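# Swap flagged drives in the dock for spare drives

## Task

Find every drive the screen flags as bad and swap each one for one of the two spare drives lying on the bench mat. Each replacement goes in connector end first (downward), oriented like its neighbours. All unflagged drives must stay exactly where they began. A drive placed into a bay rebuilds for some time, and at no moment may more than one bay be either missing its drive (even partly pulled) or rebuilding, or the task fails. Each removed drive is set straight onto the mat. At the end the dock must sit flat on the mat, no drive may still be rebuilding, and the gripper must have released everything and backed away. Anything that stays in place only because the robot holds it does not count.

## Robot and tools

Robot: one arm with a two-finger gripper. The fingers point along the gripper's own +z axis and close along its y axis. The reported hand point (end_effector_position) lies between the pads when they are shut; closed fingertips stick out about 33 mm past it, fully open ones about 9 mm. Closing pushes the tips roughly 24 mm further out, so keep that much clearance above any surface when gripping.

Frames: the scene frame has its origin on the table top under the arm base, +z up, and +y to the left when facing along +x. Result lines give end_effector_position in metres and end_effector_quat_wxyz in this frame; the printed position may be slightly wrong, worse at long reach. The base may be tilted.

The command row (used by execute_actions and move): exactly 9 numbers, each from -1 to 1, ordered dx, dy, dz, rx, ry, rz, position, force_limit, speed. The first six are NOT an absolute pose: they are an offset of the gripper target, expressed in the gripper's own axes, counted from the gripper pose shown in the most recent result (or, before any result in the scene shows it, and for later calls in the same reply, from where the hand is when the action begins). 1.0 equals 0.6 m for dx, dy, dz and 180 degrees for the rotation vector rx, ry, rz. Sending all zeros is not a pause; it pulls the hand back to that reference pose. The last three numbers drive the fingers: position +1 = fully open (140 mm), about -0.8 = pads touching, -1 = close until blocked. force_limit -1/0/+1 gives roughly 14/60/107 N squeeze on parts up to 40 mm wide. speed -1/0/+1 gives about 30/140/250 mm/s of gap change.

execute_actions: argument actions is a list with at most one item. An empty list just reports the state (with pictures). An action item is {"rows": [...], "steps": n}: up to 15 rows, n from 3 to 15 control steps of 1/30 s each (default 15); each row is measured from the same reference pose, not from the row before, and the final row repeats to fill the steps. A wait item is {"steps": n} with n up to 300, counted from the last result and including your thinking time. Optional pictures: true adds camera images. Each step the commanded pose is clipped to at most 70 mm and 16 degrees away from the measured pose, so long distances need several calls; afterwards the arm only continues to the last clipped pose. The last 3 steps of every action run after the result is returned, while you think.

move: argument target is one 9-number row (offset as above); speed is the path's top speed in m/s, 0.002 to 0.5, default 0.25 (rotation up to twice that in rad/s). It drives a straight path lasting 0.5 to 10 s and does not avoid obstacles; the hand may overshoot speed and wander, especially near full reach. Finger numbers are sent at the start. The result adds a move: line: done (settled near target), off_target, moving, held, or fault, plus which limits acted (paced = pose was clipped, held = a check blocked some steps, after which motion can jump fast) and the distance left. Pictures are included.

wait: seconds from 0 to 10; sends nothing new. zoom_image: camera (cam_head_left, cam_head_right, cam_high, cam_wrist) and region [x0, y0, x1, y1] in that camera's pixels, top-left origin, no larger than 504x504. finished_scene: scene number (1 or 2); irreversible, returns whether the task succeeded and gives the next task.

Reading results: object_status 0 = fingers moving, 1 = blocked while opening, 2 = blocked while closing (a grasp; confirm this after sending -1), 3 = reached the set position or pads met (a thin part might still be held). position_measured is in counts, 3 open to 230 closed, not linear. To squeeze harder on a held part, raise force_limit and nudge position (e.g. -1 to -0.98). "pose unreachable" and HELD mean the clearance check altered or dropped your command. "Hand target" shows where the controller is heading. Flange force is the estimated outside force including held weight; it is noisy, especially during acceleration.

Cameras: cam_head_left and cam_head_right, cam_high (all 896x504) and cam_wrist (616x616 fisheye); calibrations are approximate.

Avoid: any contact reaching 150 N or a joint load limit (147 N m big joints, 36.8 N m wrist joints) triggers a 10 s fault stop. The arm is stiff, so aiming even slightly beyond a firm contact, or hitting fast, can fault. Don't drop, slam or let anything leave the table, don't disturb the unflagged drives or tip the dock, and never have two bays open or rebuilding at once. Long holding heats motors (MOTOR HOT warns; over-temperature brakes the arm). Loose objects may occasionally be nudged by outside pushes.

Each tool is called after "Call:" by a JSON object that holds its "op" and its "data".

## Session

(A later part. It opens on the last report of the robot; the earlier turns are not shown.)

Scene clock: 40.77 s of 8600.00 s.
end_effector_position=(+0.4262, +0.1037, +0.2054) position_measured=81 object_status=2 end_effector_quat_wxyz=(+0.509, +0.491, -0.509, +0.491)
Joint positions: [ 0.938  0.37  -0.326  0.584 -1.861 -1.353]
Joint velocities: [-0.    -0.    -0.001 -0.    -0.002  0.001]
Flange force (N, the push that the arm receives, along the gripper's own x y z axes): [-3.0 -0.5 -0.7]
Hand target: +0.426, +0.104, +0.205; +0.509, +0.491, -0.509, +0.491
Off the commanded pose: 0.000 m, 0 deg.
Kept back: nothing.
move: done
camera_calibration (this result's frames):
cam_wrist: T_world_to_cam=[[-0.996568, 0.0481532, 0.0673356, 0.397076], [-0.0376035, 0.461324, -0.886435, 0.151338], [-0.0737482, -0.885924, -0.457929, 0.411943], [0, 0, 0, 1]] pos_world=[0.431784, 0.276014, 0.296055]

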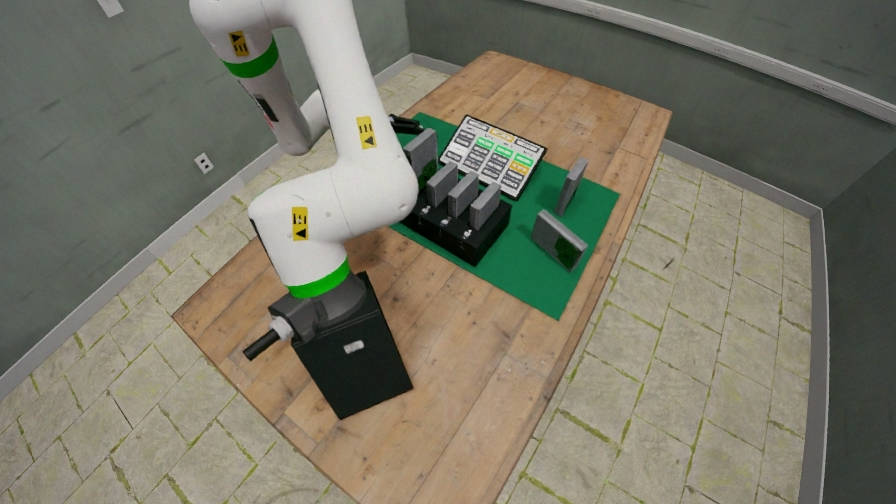

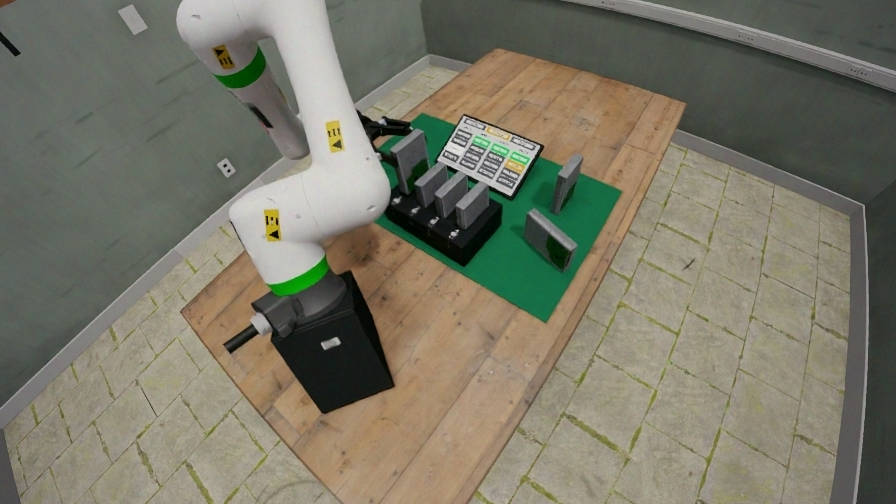

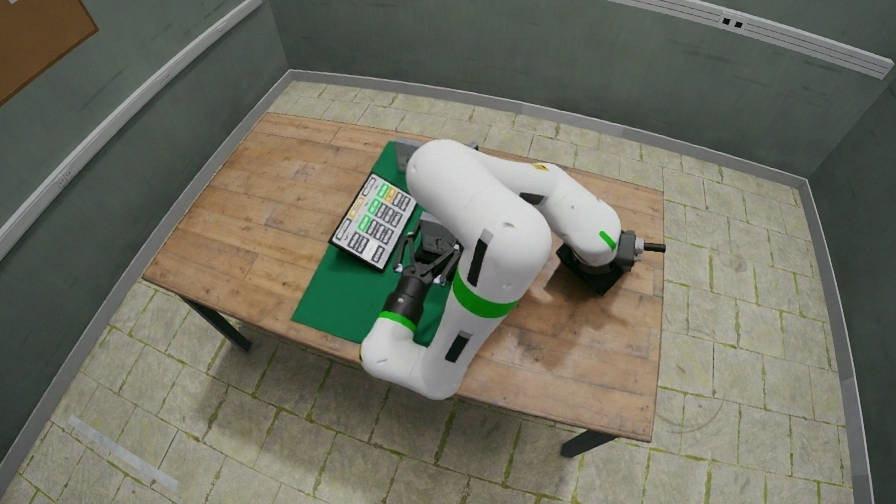

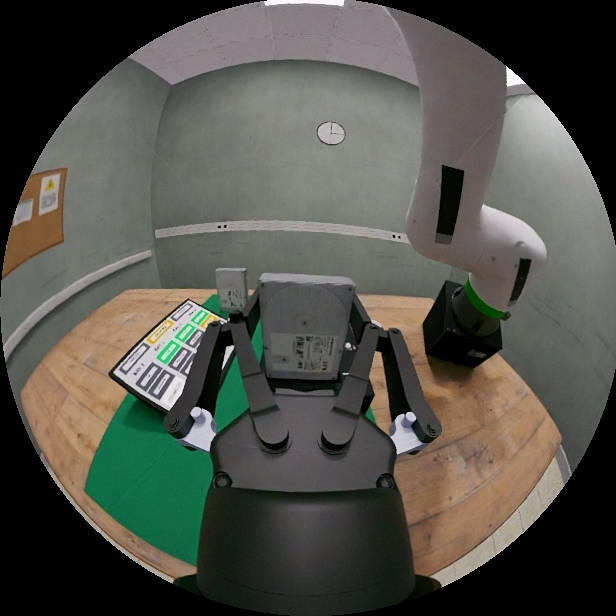

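Call:
{"op": "move", "data": {"target": [0,0.003,-0.001,0,0,0,-1,1,0]}}

Call:
{"op": "move", "data": {"target": [-0.012,0,0,0,0,0,-1,1,0], "speed": 0.01}}

Call:
{"op": "zoom_image", "data": {"camera": "cam_wrist", "region": [250,340,360,400]}}

Scene clock: 41.70 s of 8600.00 s.
end_effector_position=(+0.4244, +0.1044, +0.2054) position_measured=81 object_status=2 end_effector_quat_wxyz=(+0.509, +0.491, -0.509, +0.491)
Joint positions: [ 0.942  0.369 -0.328  0.58  -1.863 -1.356]
Joint velocities: [-0.     0.    -0.001 -0.     0.     0.001]
Flange force (N, the push that the arm receives, along the gripper's own x y z axes): [-0.8 2.6 1.0]
Hand target: +0.424, +0.104, +0.205; +0.509, +0.491, -0.509, +0.491
Off the commanded pose: 0.000 m, 0 deg.
Kept back: nothing.
move: done
camera_calibration (this result's frames):
cam_wrist: T_world_to_cam=[[-0.996566, 0.0481681, 0.067345, 0.395265], [-0.0376048, 0.461326, -0.886433, 0.150964], [-0.0737658, -0.885922, -0.457931, 0.412404], [0, 0, 0, 1]] pos_world=[0.430006, 0.276675, 0.296053]

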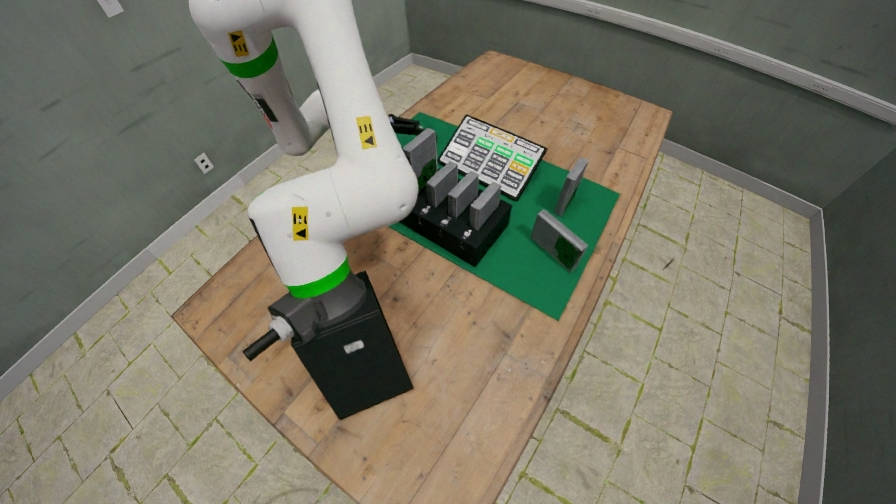

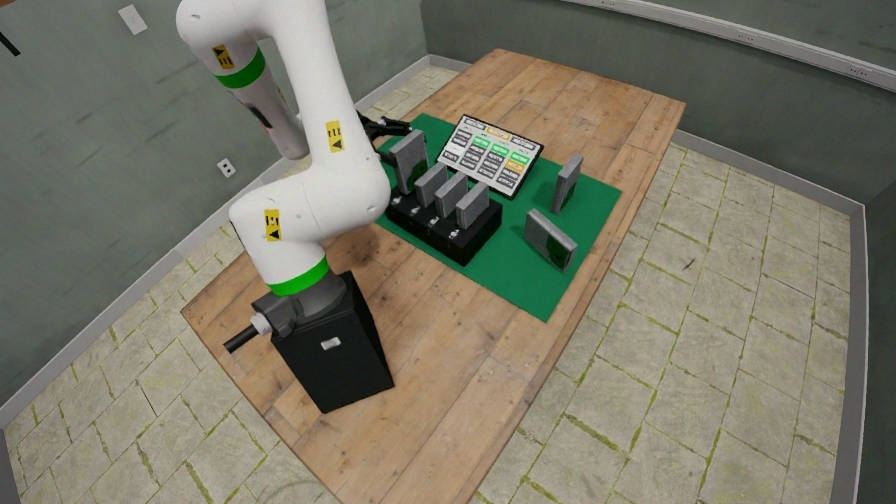

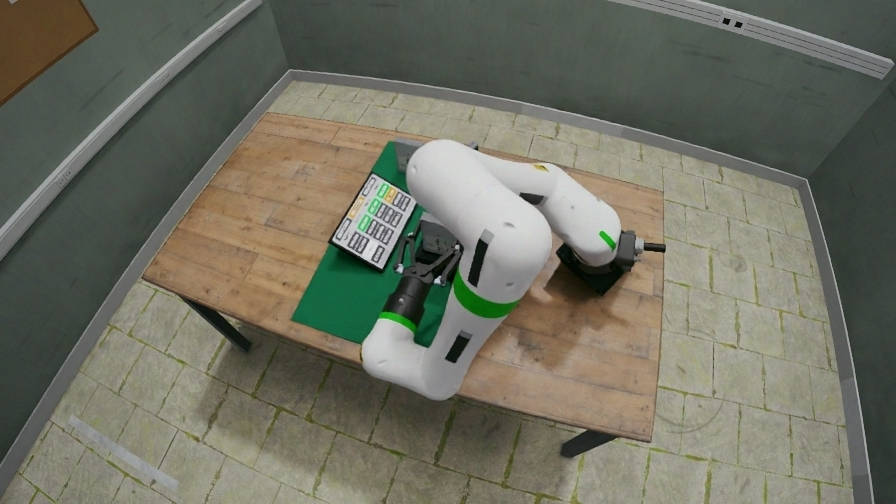

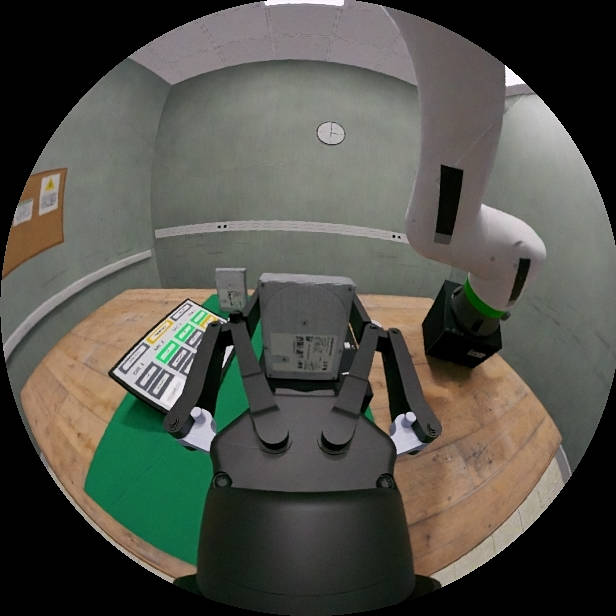

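Scene clock: 42.63 s of 8600.00 s.
end_effector_position=(+0.4244, +0.1044, +0.1982) position_measured=81 object_status=2 end_effector_quat_wxyz=(+0.509, +0.491, -0.509, +0.491)
Joint positions: [ 0.943  0.384 -0.323  0.578 -1.855 -1.362]
Joint velocities: [ 0.001 -0.001 -0.001 -0.    -0.001 -0.001]
Flange force (N, the push that the arm receives, along the gripper's own x y z axes): [3.1 2.6 4.3]
Hand target: +0.424, +0.104, +0.198; +0.509, +0.491, -0.509, +0.491
Off the commanded pose: 0.000 m, 0 deg.
Kept back: nothing.
move: done
camera_calibration (this result's frames):
cam_wrist: T_world_to_cam=[[-0.996566, 0.0481941, 0.067332, 0.395729], [-0.0375809, 0.46133, -0.886432, 0.144587], [-0.0737831, -0.885919, -0.457935, 0.40909], [0, 0, 0, 1]] pos_world=[0.429988, 0.276647, 0.288858]

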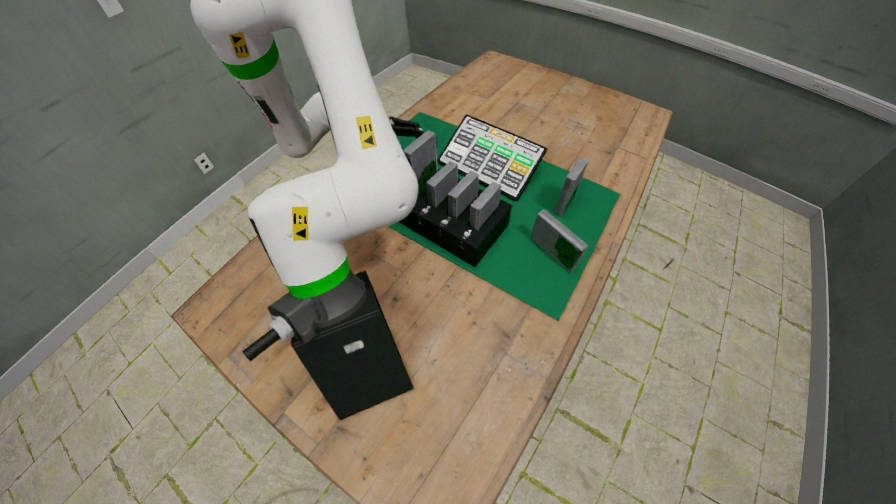

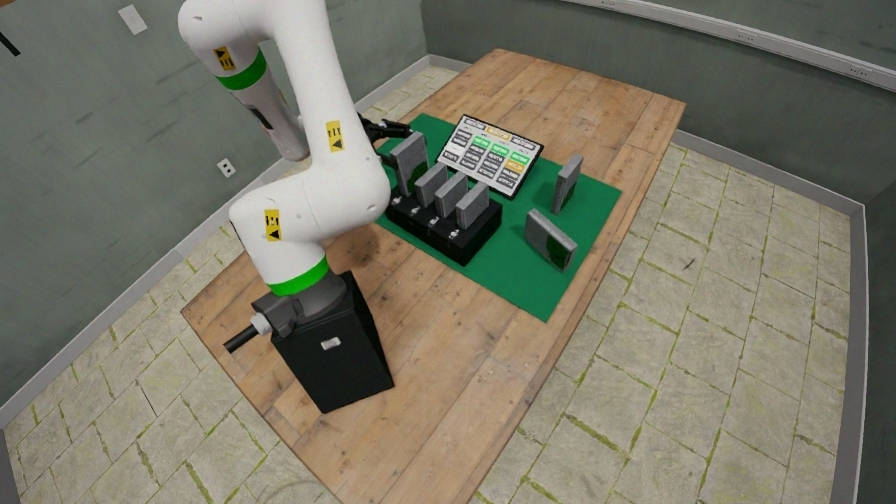

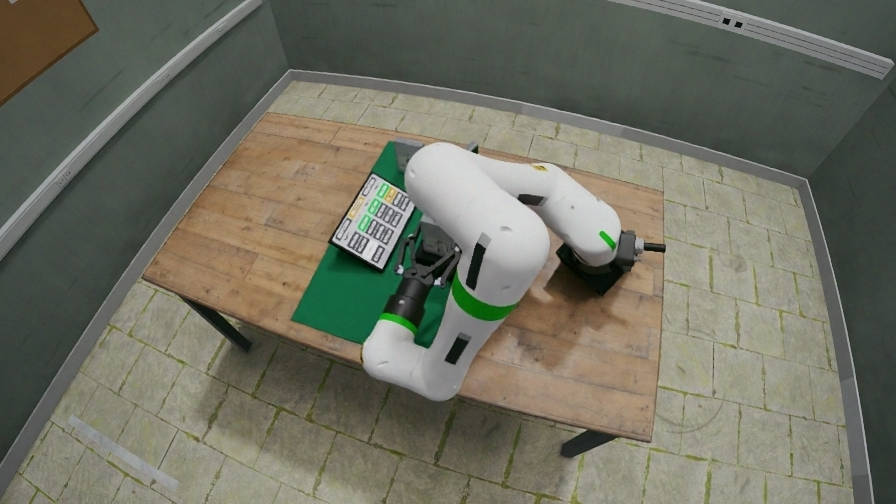

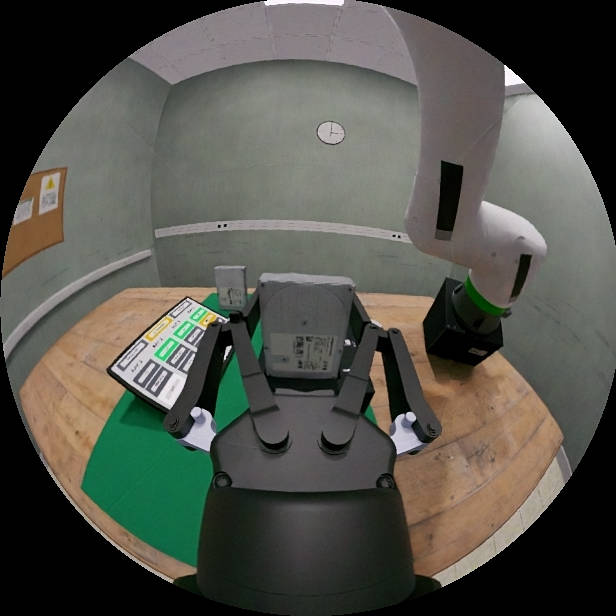

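Region (250, 340, 360, 400) of cam_wrist's 616x616 image, scaled by 4.582, with more detail than that image has; it fills the top 275 rows of this view, and the rest is white.

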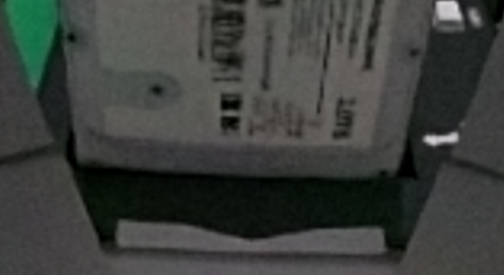

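In. Down to 0.132.

Call:
{"op": "move", "data": {"target": [-0.11,0,0,0,0,0,-1,1,0], "speed": 0.03}}

Scene clock: 45.30 s of 8600.00 s.
end_effector_position=(+0.4242, +0.1041, +0.1322) position_measured=81 object_status=2 end_effector_quat_wxyz=(+0.509, +0.491, -0.509, +0.491)
Joint positions: [ 0.947  0.528 -0.262  0.563 -1.786 -1.412]
Joint velocities: [ 0.     0.     0.001 -0.     0.001 -0.001]
Flange force (N, the push that the arm receives, along the gripper's own x y z axes): [24.4 2.9 8.3]
Hand target: +0.424, +0.104, +0.132; +0.509, +0.491, -0.509, +0.491
Off the commanded pose: 0.000 m, 0 deg.
Kept back: nothing.
move: done
camera_calibration (this result's frames):
cam_wrist: T_world_to_cam=[[-0.996563, 0.0484039, 0.067225, 0.399997], [-0.0373913, 0.461306, -0.886453, 0.0861548], [-0.073919, -0.88592, -0.45791, 0.378693], [0, 0, 0, 1]] pos_world=[0.429836, 0.276387, 0.22289]

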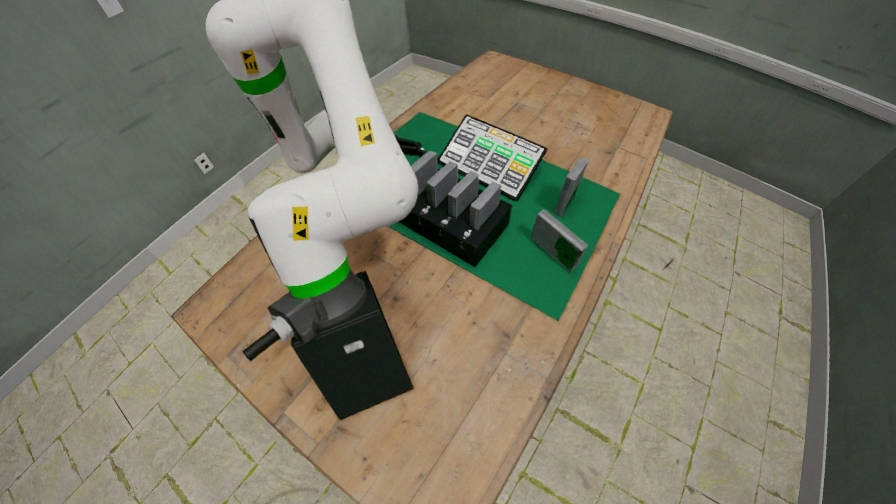

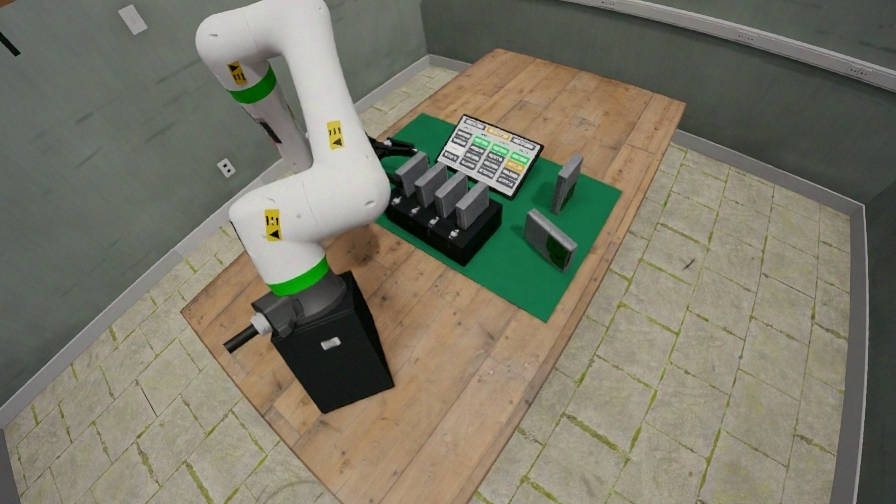

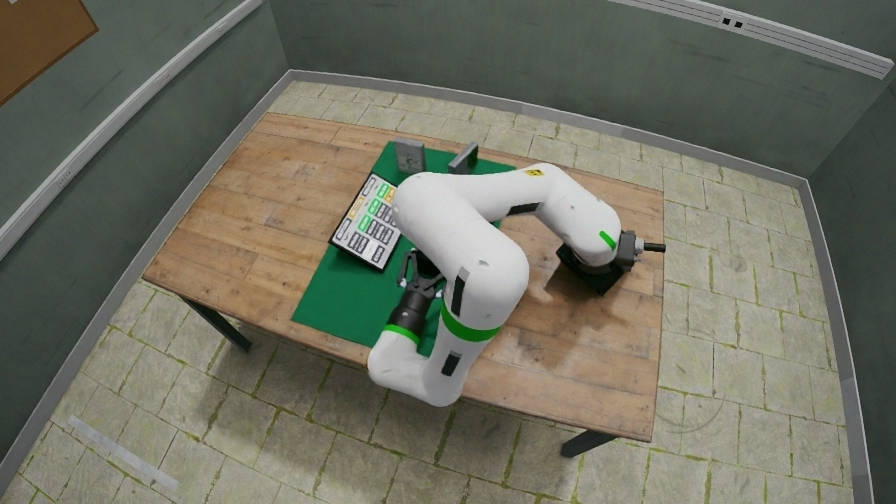

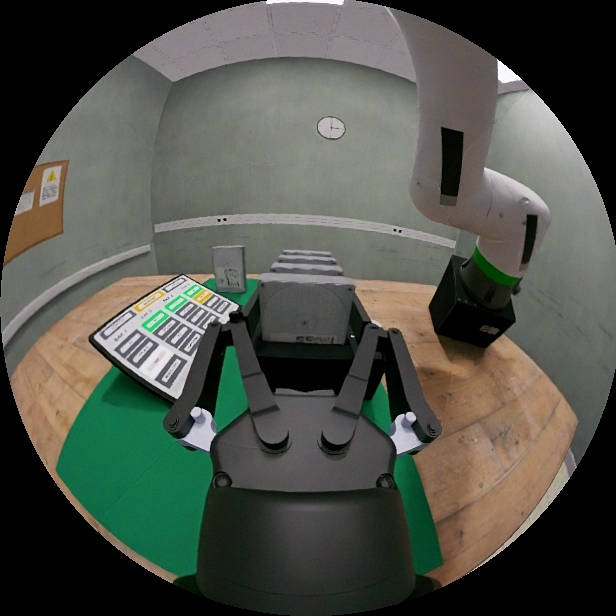

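Call:
{"op": "move", "data": {"target": [-0.005,0,0,0,0,0,-1,1,0], "speed": 0.01}}

Scene clock: 46.23 s of 8600.00 s.
end_effector_position=(+0.4241, +0.1041, +0.1292) position_measured=81 object_status=2 end_effector_quat_wxyz=(+0.509, +0.491, -0.509, +0.491)
Joint positions: [ 0.948  0.535 -0.259  0.562 -1.784 -1.414]
Joint velocities: [ 0.     0.001  0.001  0.     0.001 -0.001]
Flange force (N, the push that the arm receives, along the gripper's own x y z axes): [4.4 -0.4 0.6]
Hand target: +0.424, +0.104, +0.129; +0.509, +0.491, -0.509, +0.491
Off the commanded pose: 0.000 m, 0 deg.
Kept back: nothing.
move: done
camera_calibration (this result's frames):
cam_wrist: T_world_to_cam=[[-0.996555, 0.0484833, 0.0672847, 0.400109], [-0.0374073, 0.461313, -0.886448, 0.083495], [-0.0740173, -0.885912, -0.457911, 0.377362], [0, 0, 0, 1]] pos_world=[0.429786, 0.276394, 0.219891]

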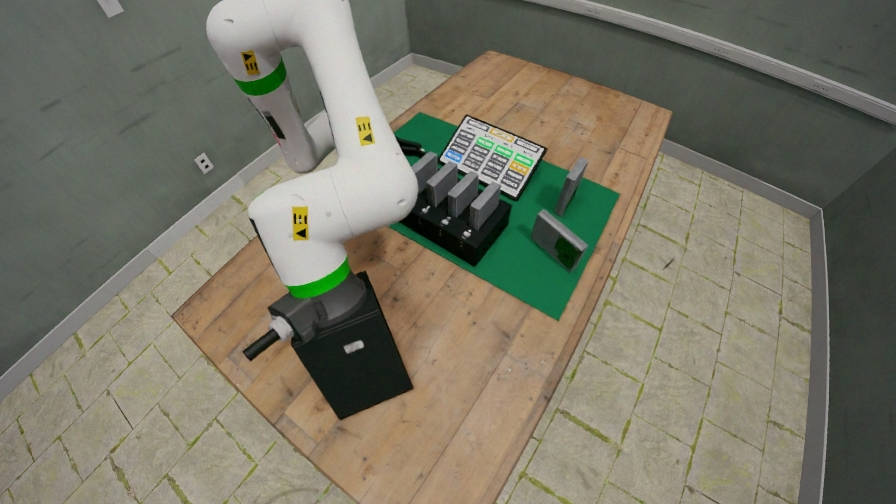

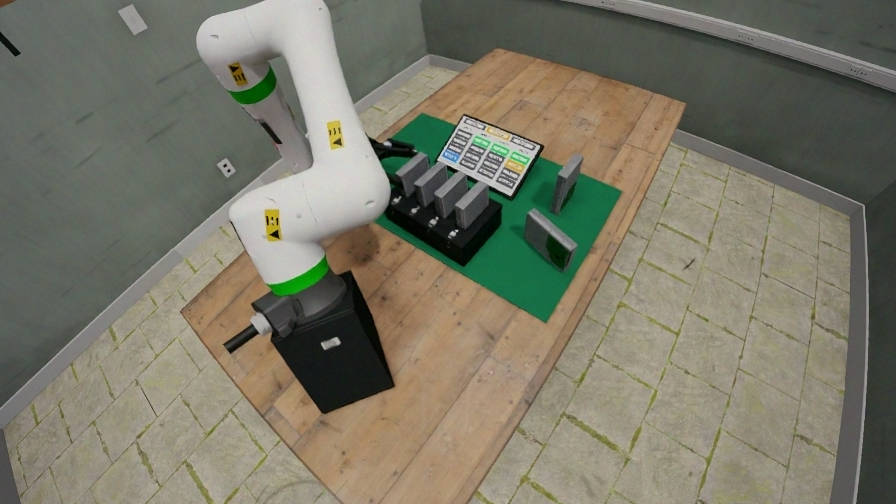

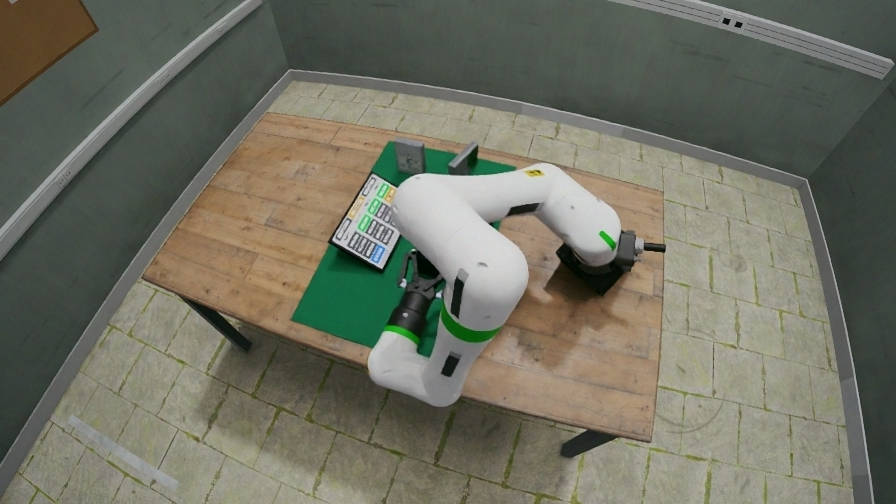

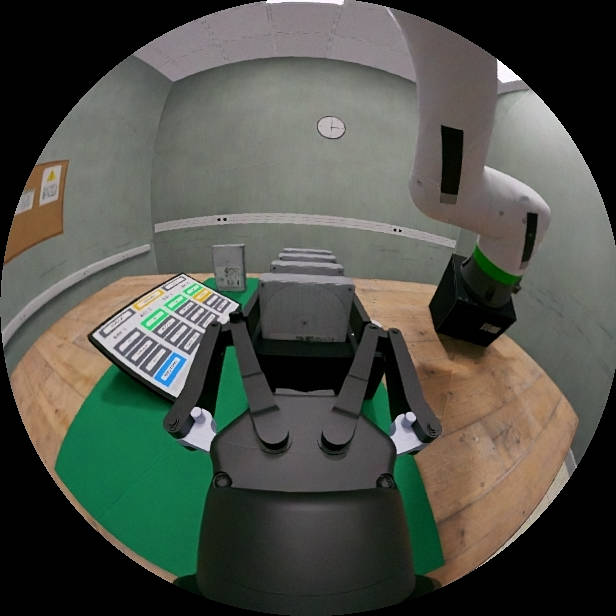

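Call:
{"op": "execute_actions", "data": {"actions": []}}

Scene clock: 46.50 s of 8600.00 s.
end_effector_position=(+0.4242, +0.1041, +0.1292) position_measured=81 object_status=2 end_effector_quat_wxyz=(+0.509, +0.491, -0.509, +0.491)
Joint positions: [ 0.948  0.535 -0.259  0.562 -1.783 -1.414]
Joint velocities: [-0.     0.     0.001  0.001 -0.001 -0.001]
Flange force (N, the push that the arm receives, along the gripper's own x y z axes): [9.0 5.8 4.6]
Hand target: +0.424, +0.104, +0.129; +0.509, +0.491, -0.509, +0.491
Off the commanded pose: 0.000 m, 0 deg.
Kept back: nothing.
Steps of this call (steps 1 to 8: nothing new was sent). Readings (end_effector_position | what the end effector reports):
1: (+0.4241, +0.1041, +0.1292) | position_measured=81 object_status=2
2: (+0.4241, +0.1041, +0.1292) | position_measured=81 object_status=2
4: (+0.4242, +0.1041, +0.1292) | position_measured=81 object_status=2
8: the state above
camera_calibration (this result's frames):
cam_wrist: T_world_to_cam=[[-0.996562, 0.0483596, 0.0672693, 0.40017], [-0.0374496, 0.461324, -0.886441, 0.0834942], [-0.0739009, -0.885913, -0.457927, 0.37732], [0, 0, 0, 1]] pos_world=[0.429805, 0.276403, 0.219879]

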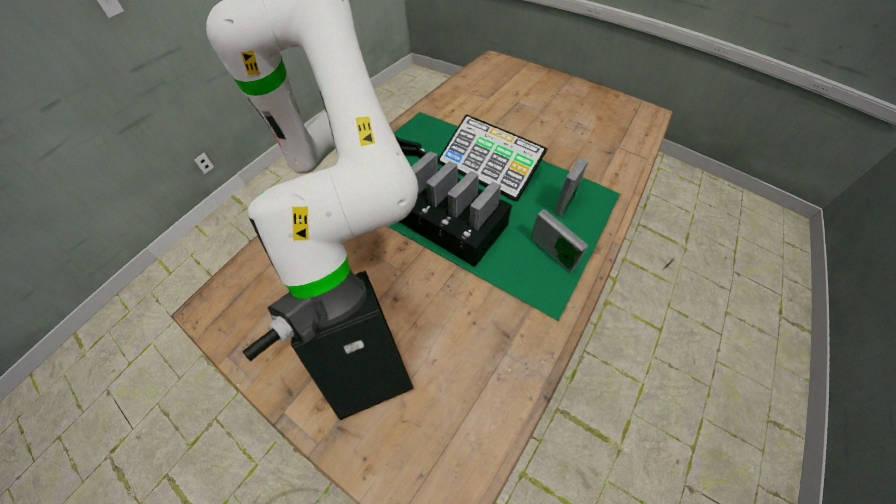

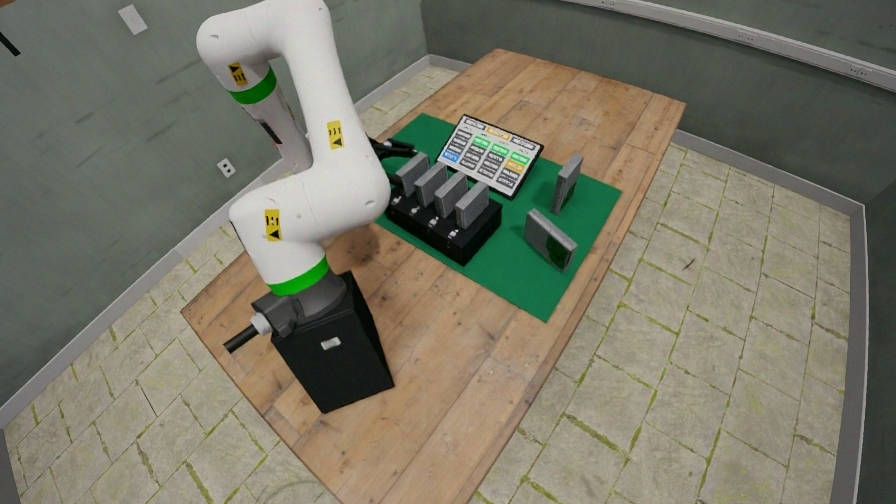

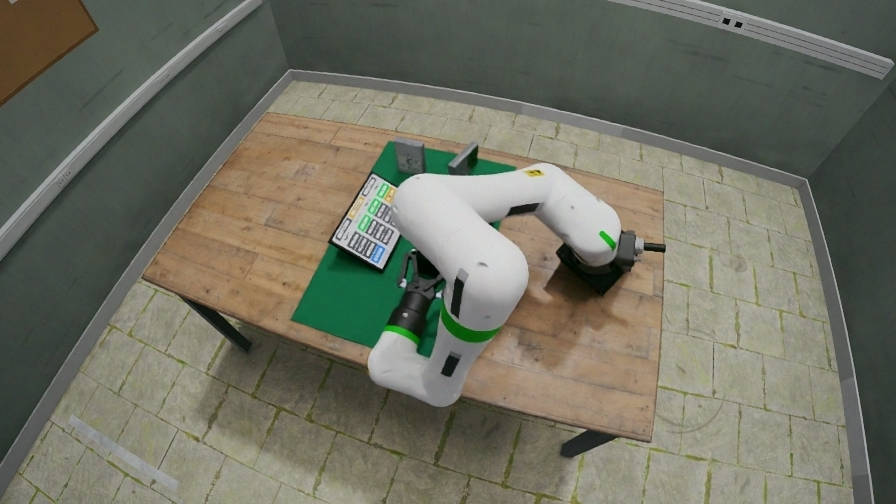

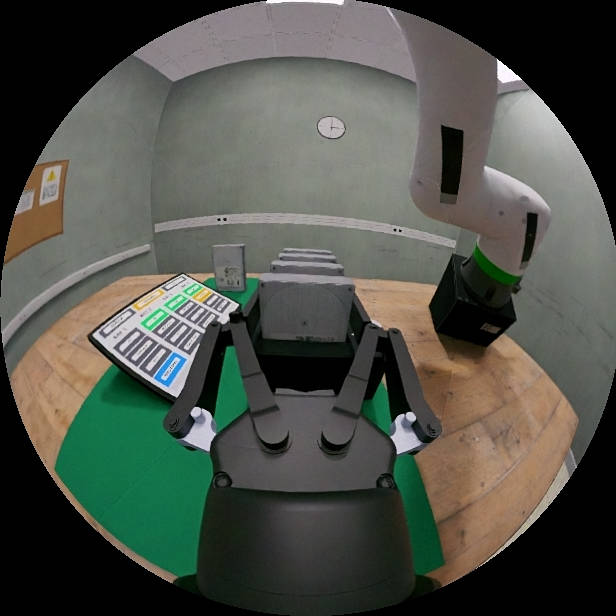

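Call:
{"op": "move", "data": {"target": [0,0,0,0,0,0,1,0,0.5]}}

Call:
{"op": "move", "data": {"target": [0.25,0,-0.03,0,0,0,1,0,0.5]}}

Call:
{"op": "move", "data": {"target": [0,0,0.3,0,-0.5,0,1,0,0.5], "speed": 0.4}}

Scene clock: 47.43 s of 8600.00 s.
end_effector_position=(+0.4242, +0.1041, +0.1292) position_measured=3 object_status=3 end_effector_quat_wxyz=(+0.509, +0.491, -0.509, +0.491)
Joint positions: [ 0.948  0.535 -0.258  0.562 -1.783 -1.414]
Joint velocities: [-0.    -0.    -0.     0.     0.    -0.001]
Flange force (N, the push that the arm receives, along the gripper's own x y z axes): [4.4 1.8 0.8]
Hand target: +0.424, +0.104, +0.129; +0.509, +0.491, -0.509, +0.491
Off the commanded pose: 0.000 m, 0 deg.
Kept back: nothing.
move: done
camera_calibration (this result's frames):
cam_wrist: T_world_to_cam=[[-0.996568, 0.0482921, 0.0672262, 0.400215], [-0.0374407, 0.461343, -0.886431, 0.08347], [-0.073822, -0.885906, -0.457952, 0.377303], [0, 0, 0, 1]] pos_world=[0.42982, 0.276419, 0.219872]

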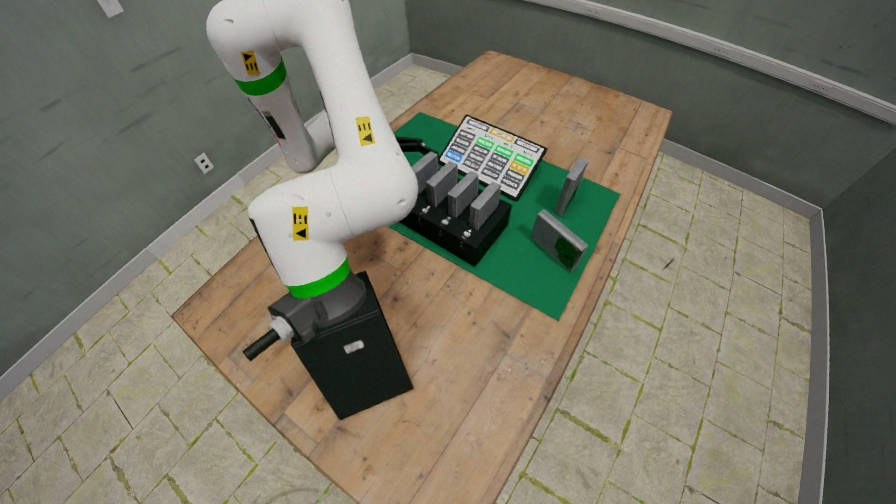

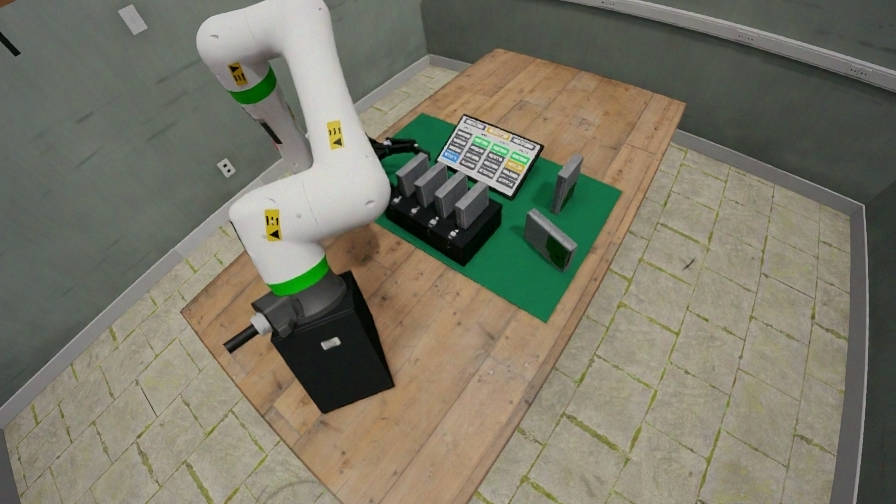

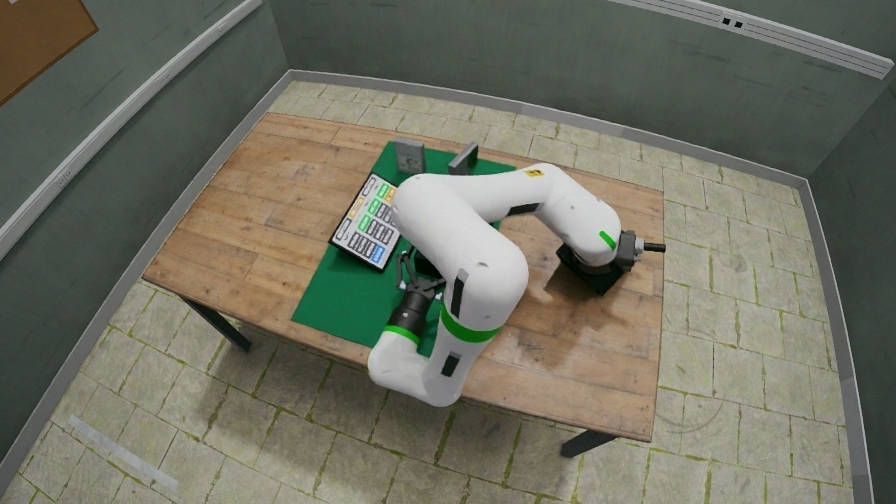

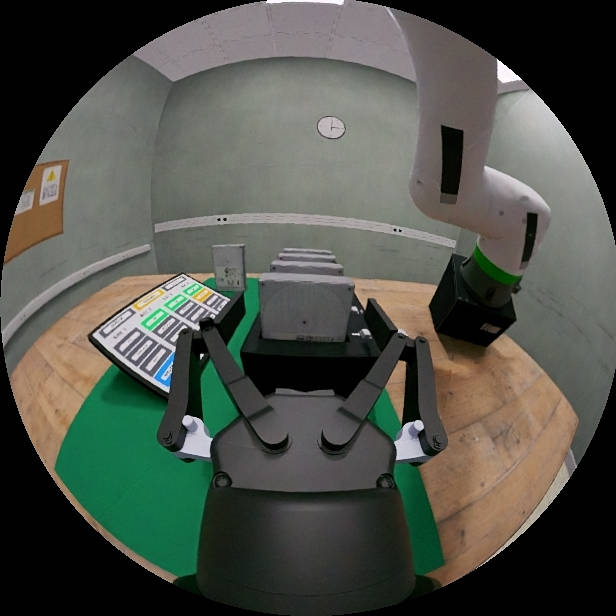

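Scene clock: 48.47 s of 8600.00 s.
end_effector_position=(+0.4253, +0.1227, +0.2790) position_measured=3 object_status=3 end_effector_quat_wxyz=(+0.509, +0.491, -0.509, +0.491)
Joint positions: [ 0.955  0.235 -0.322  0.598 -1.984 -1.283]
Joint velocities: [ 0.    -0.001  0.001  0.     0.001 -0.   ]
Flange force (N, the push that the arm receives, along the gripper's own x y z axes): [4.7 8.4 2.2]
Hand target: +0.425, +0.123, +0.279; +0.509, +0.491, -0.509, +0.491
Off the commanded pose: 0.001 m, 0 deg.
Kept back: nothing.
move: done
camera_calibration (this result's frames):
cam_wrist: T_world_to_cam=[[-0.99657, 0.0477419, 0.0675868, 0.390277], [-0.0380124, 0.461367, -0.886394, 0.207997], [-0.0735005, -0.885924, -0.45797, 0.46233], [0, 0, 0, 1]] pos_world=[0.430827, 0.294993, 0.369723]

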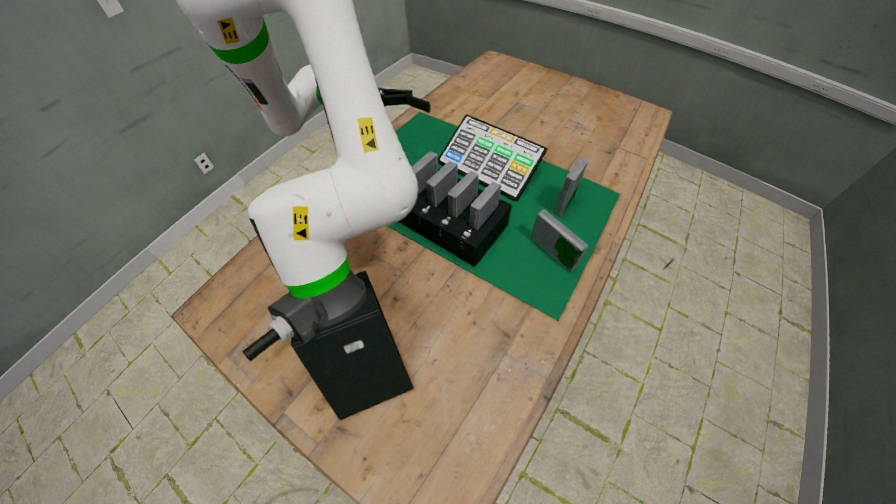

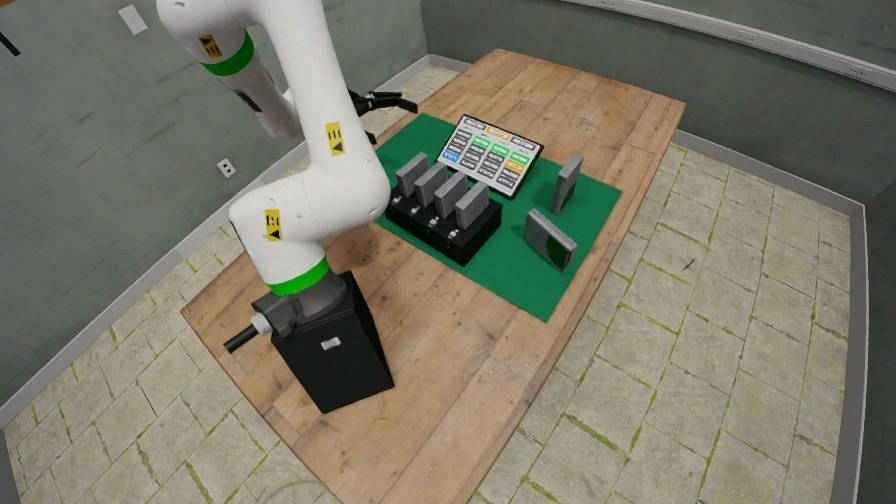

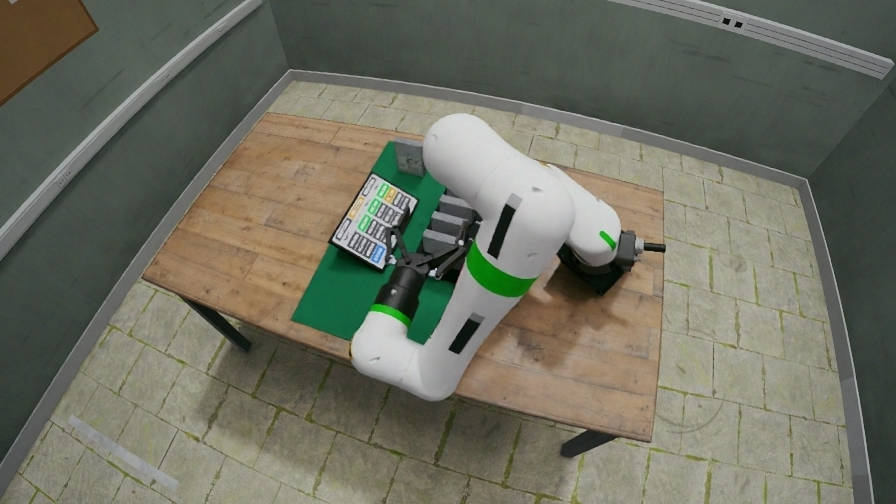

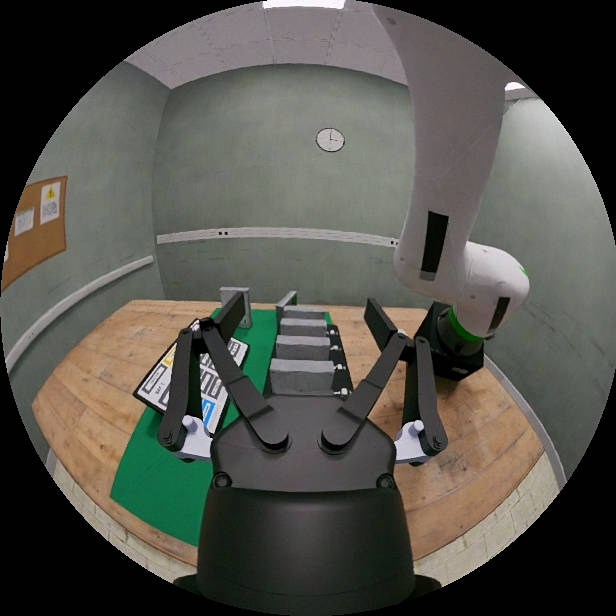

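Scene clock: 51.10 s of 8600.00 s.
end_effector_position=(+0.4206, -0.0567, +0.2815) position_measured=3 object_status=3 end_effector_quat_wxyz=(+0.002, +0.694, -0.720, +0.004)
Joint positions: [-0.51  -0.111 -0.175 -0.511 -1.475  0.481]
Joint velocities: [-0.     0.    -0.    -0.     0.001  0.001]
Flange force (N, the push that the arm receives, along the gripper's own x y z axes): [-4.1 0.3 2.0]
Hand target: +0.421, -0.057, +0.282; +0.002, +0.694, -0.720, +0.004
Off the commanded pose: 0.003 m, 0 deg.
Kept back: nothing.
move: done
camera_calibration (this result's frames):
cam_wrist: T_world_to_cam=[[-0.999459, -0.031437, 0.00968149, 0.407014], [-0.0236287, 0.890902, 0.45358, -0.0660997], [-0.0228844, 0.453106, -0.891163, 0.480792], [0, 0, 0, 1]] pos_world=[0.416235, -0.146166, 0.454505]

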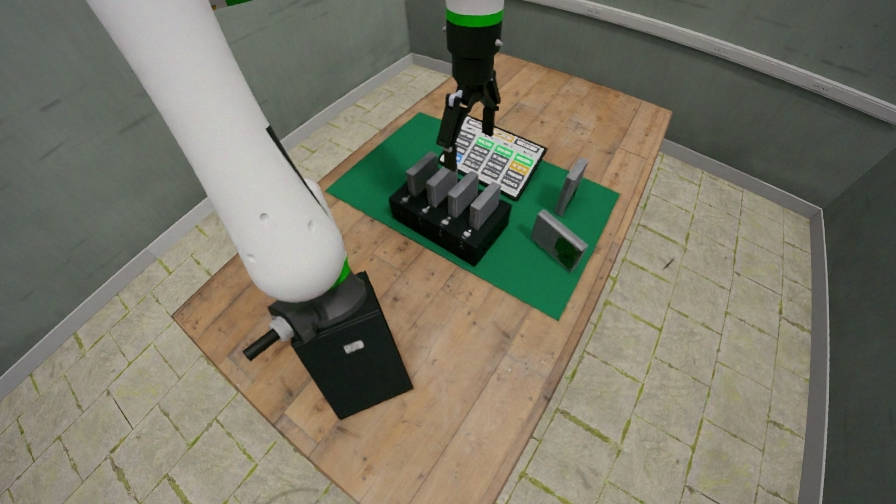

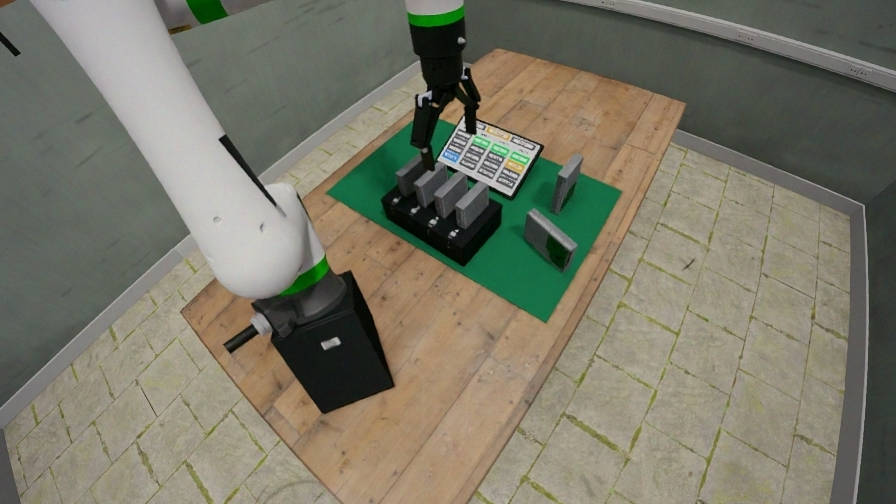

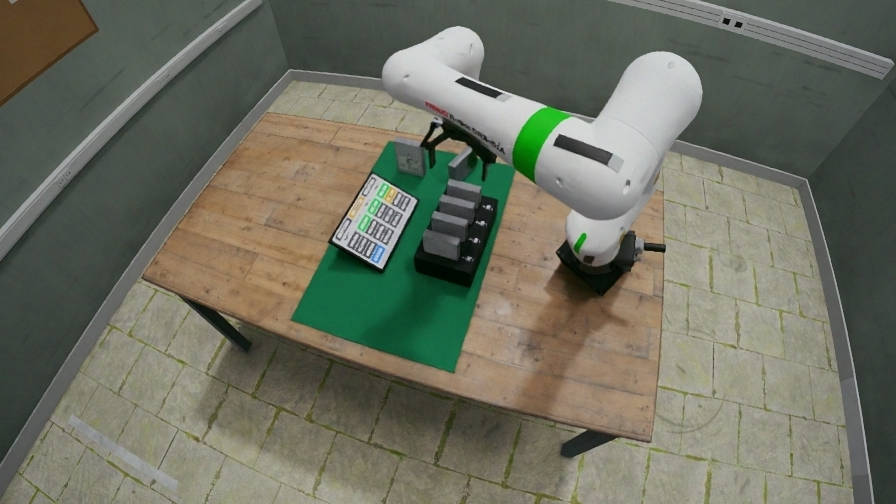

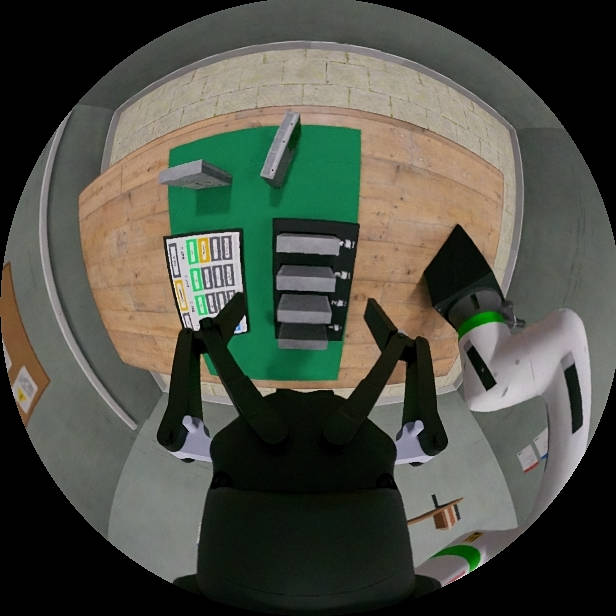

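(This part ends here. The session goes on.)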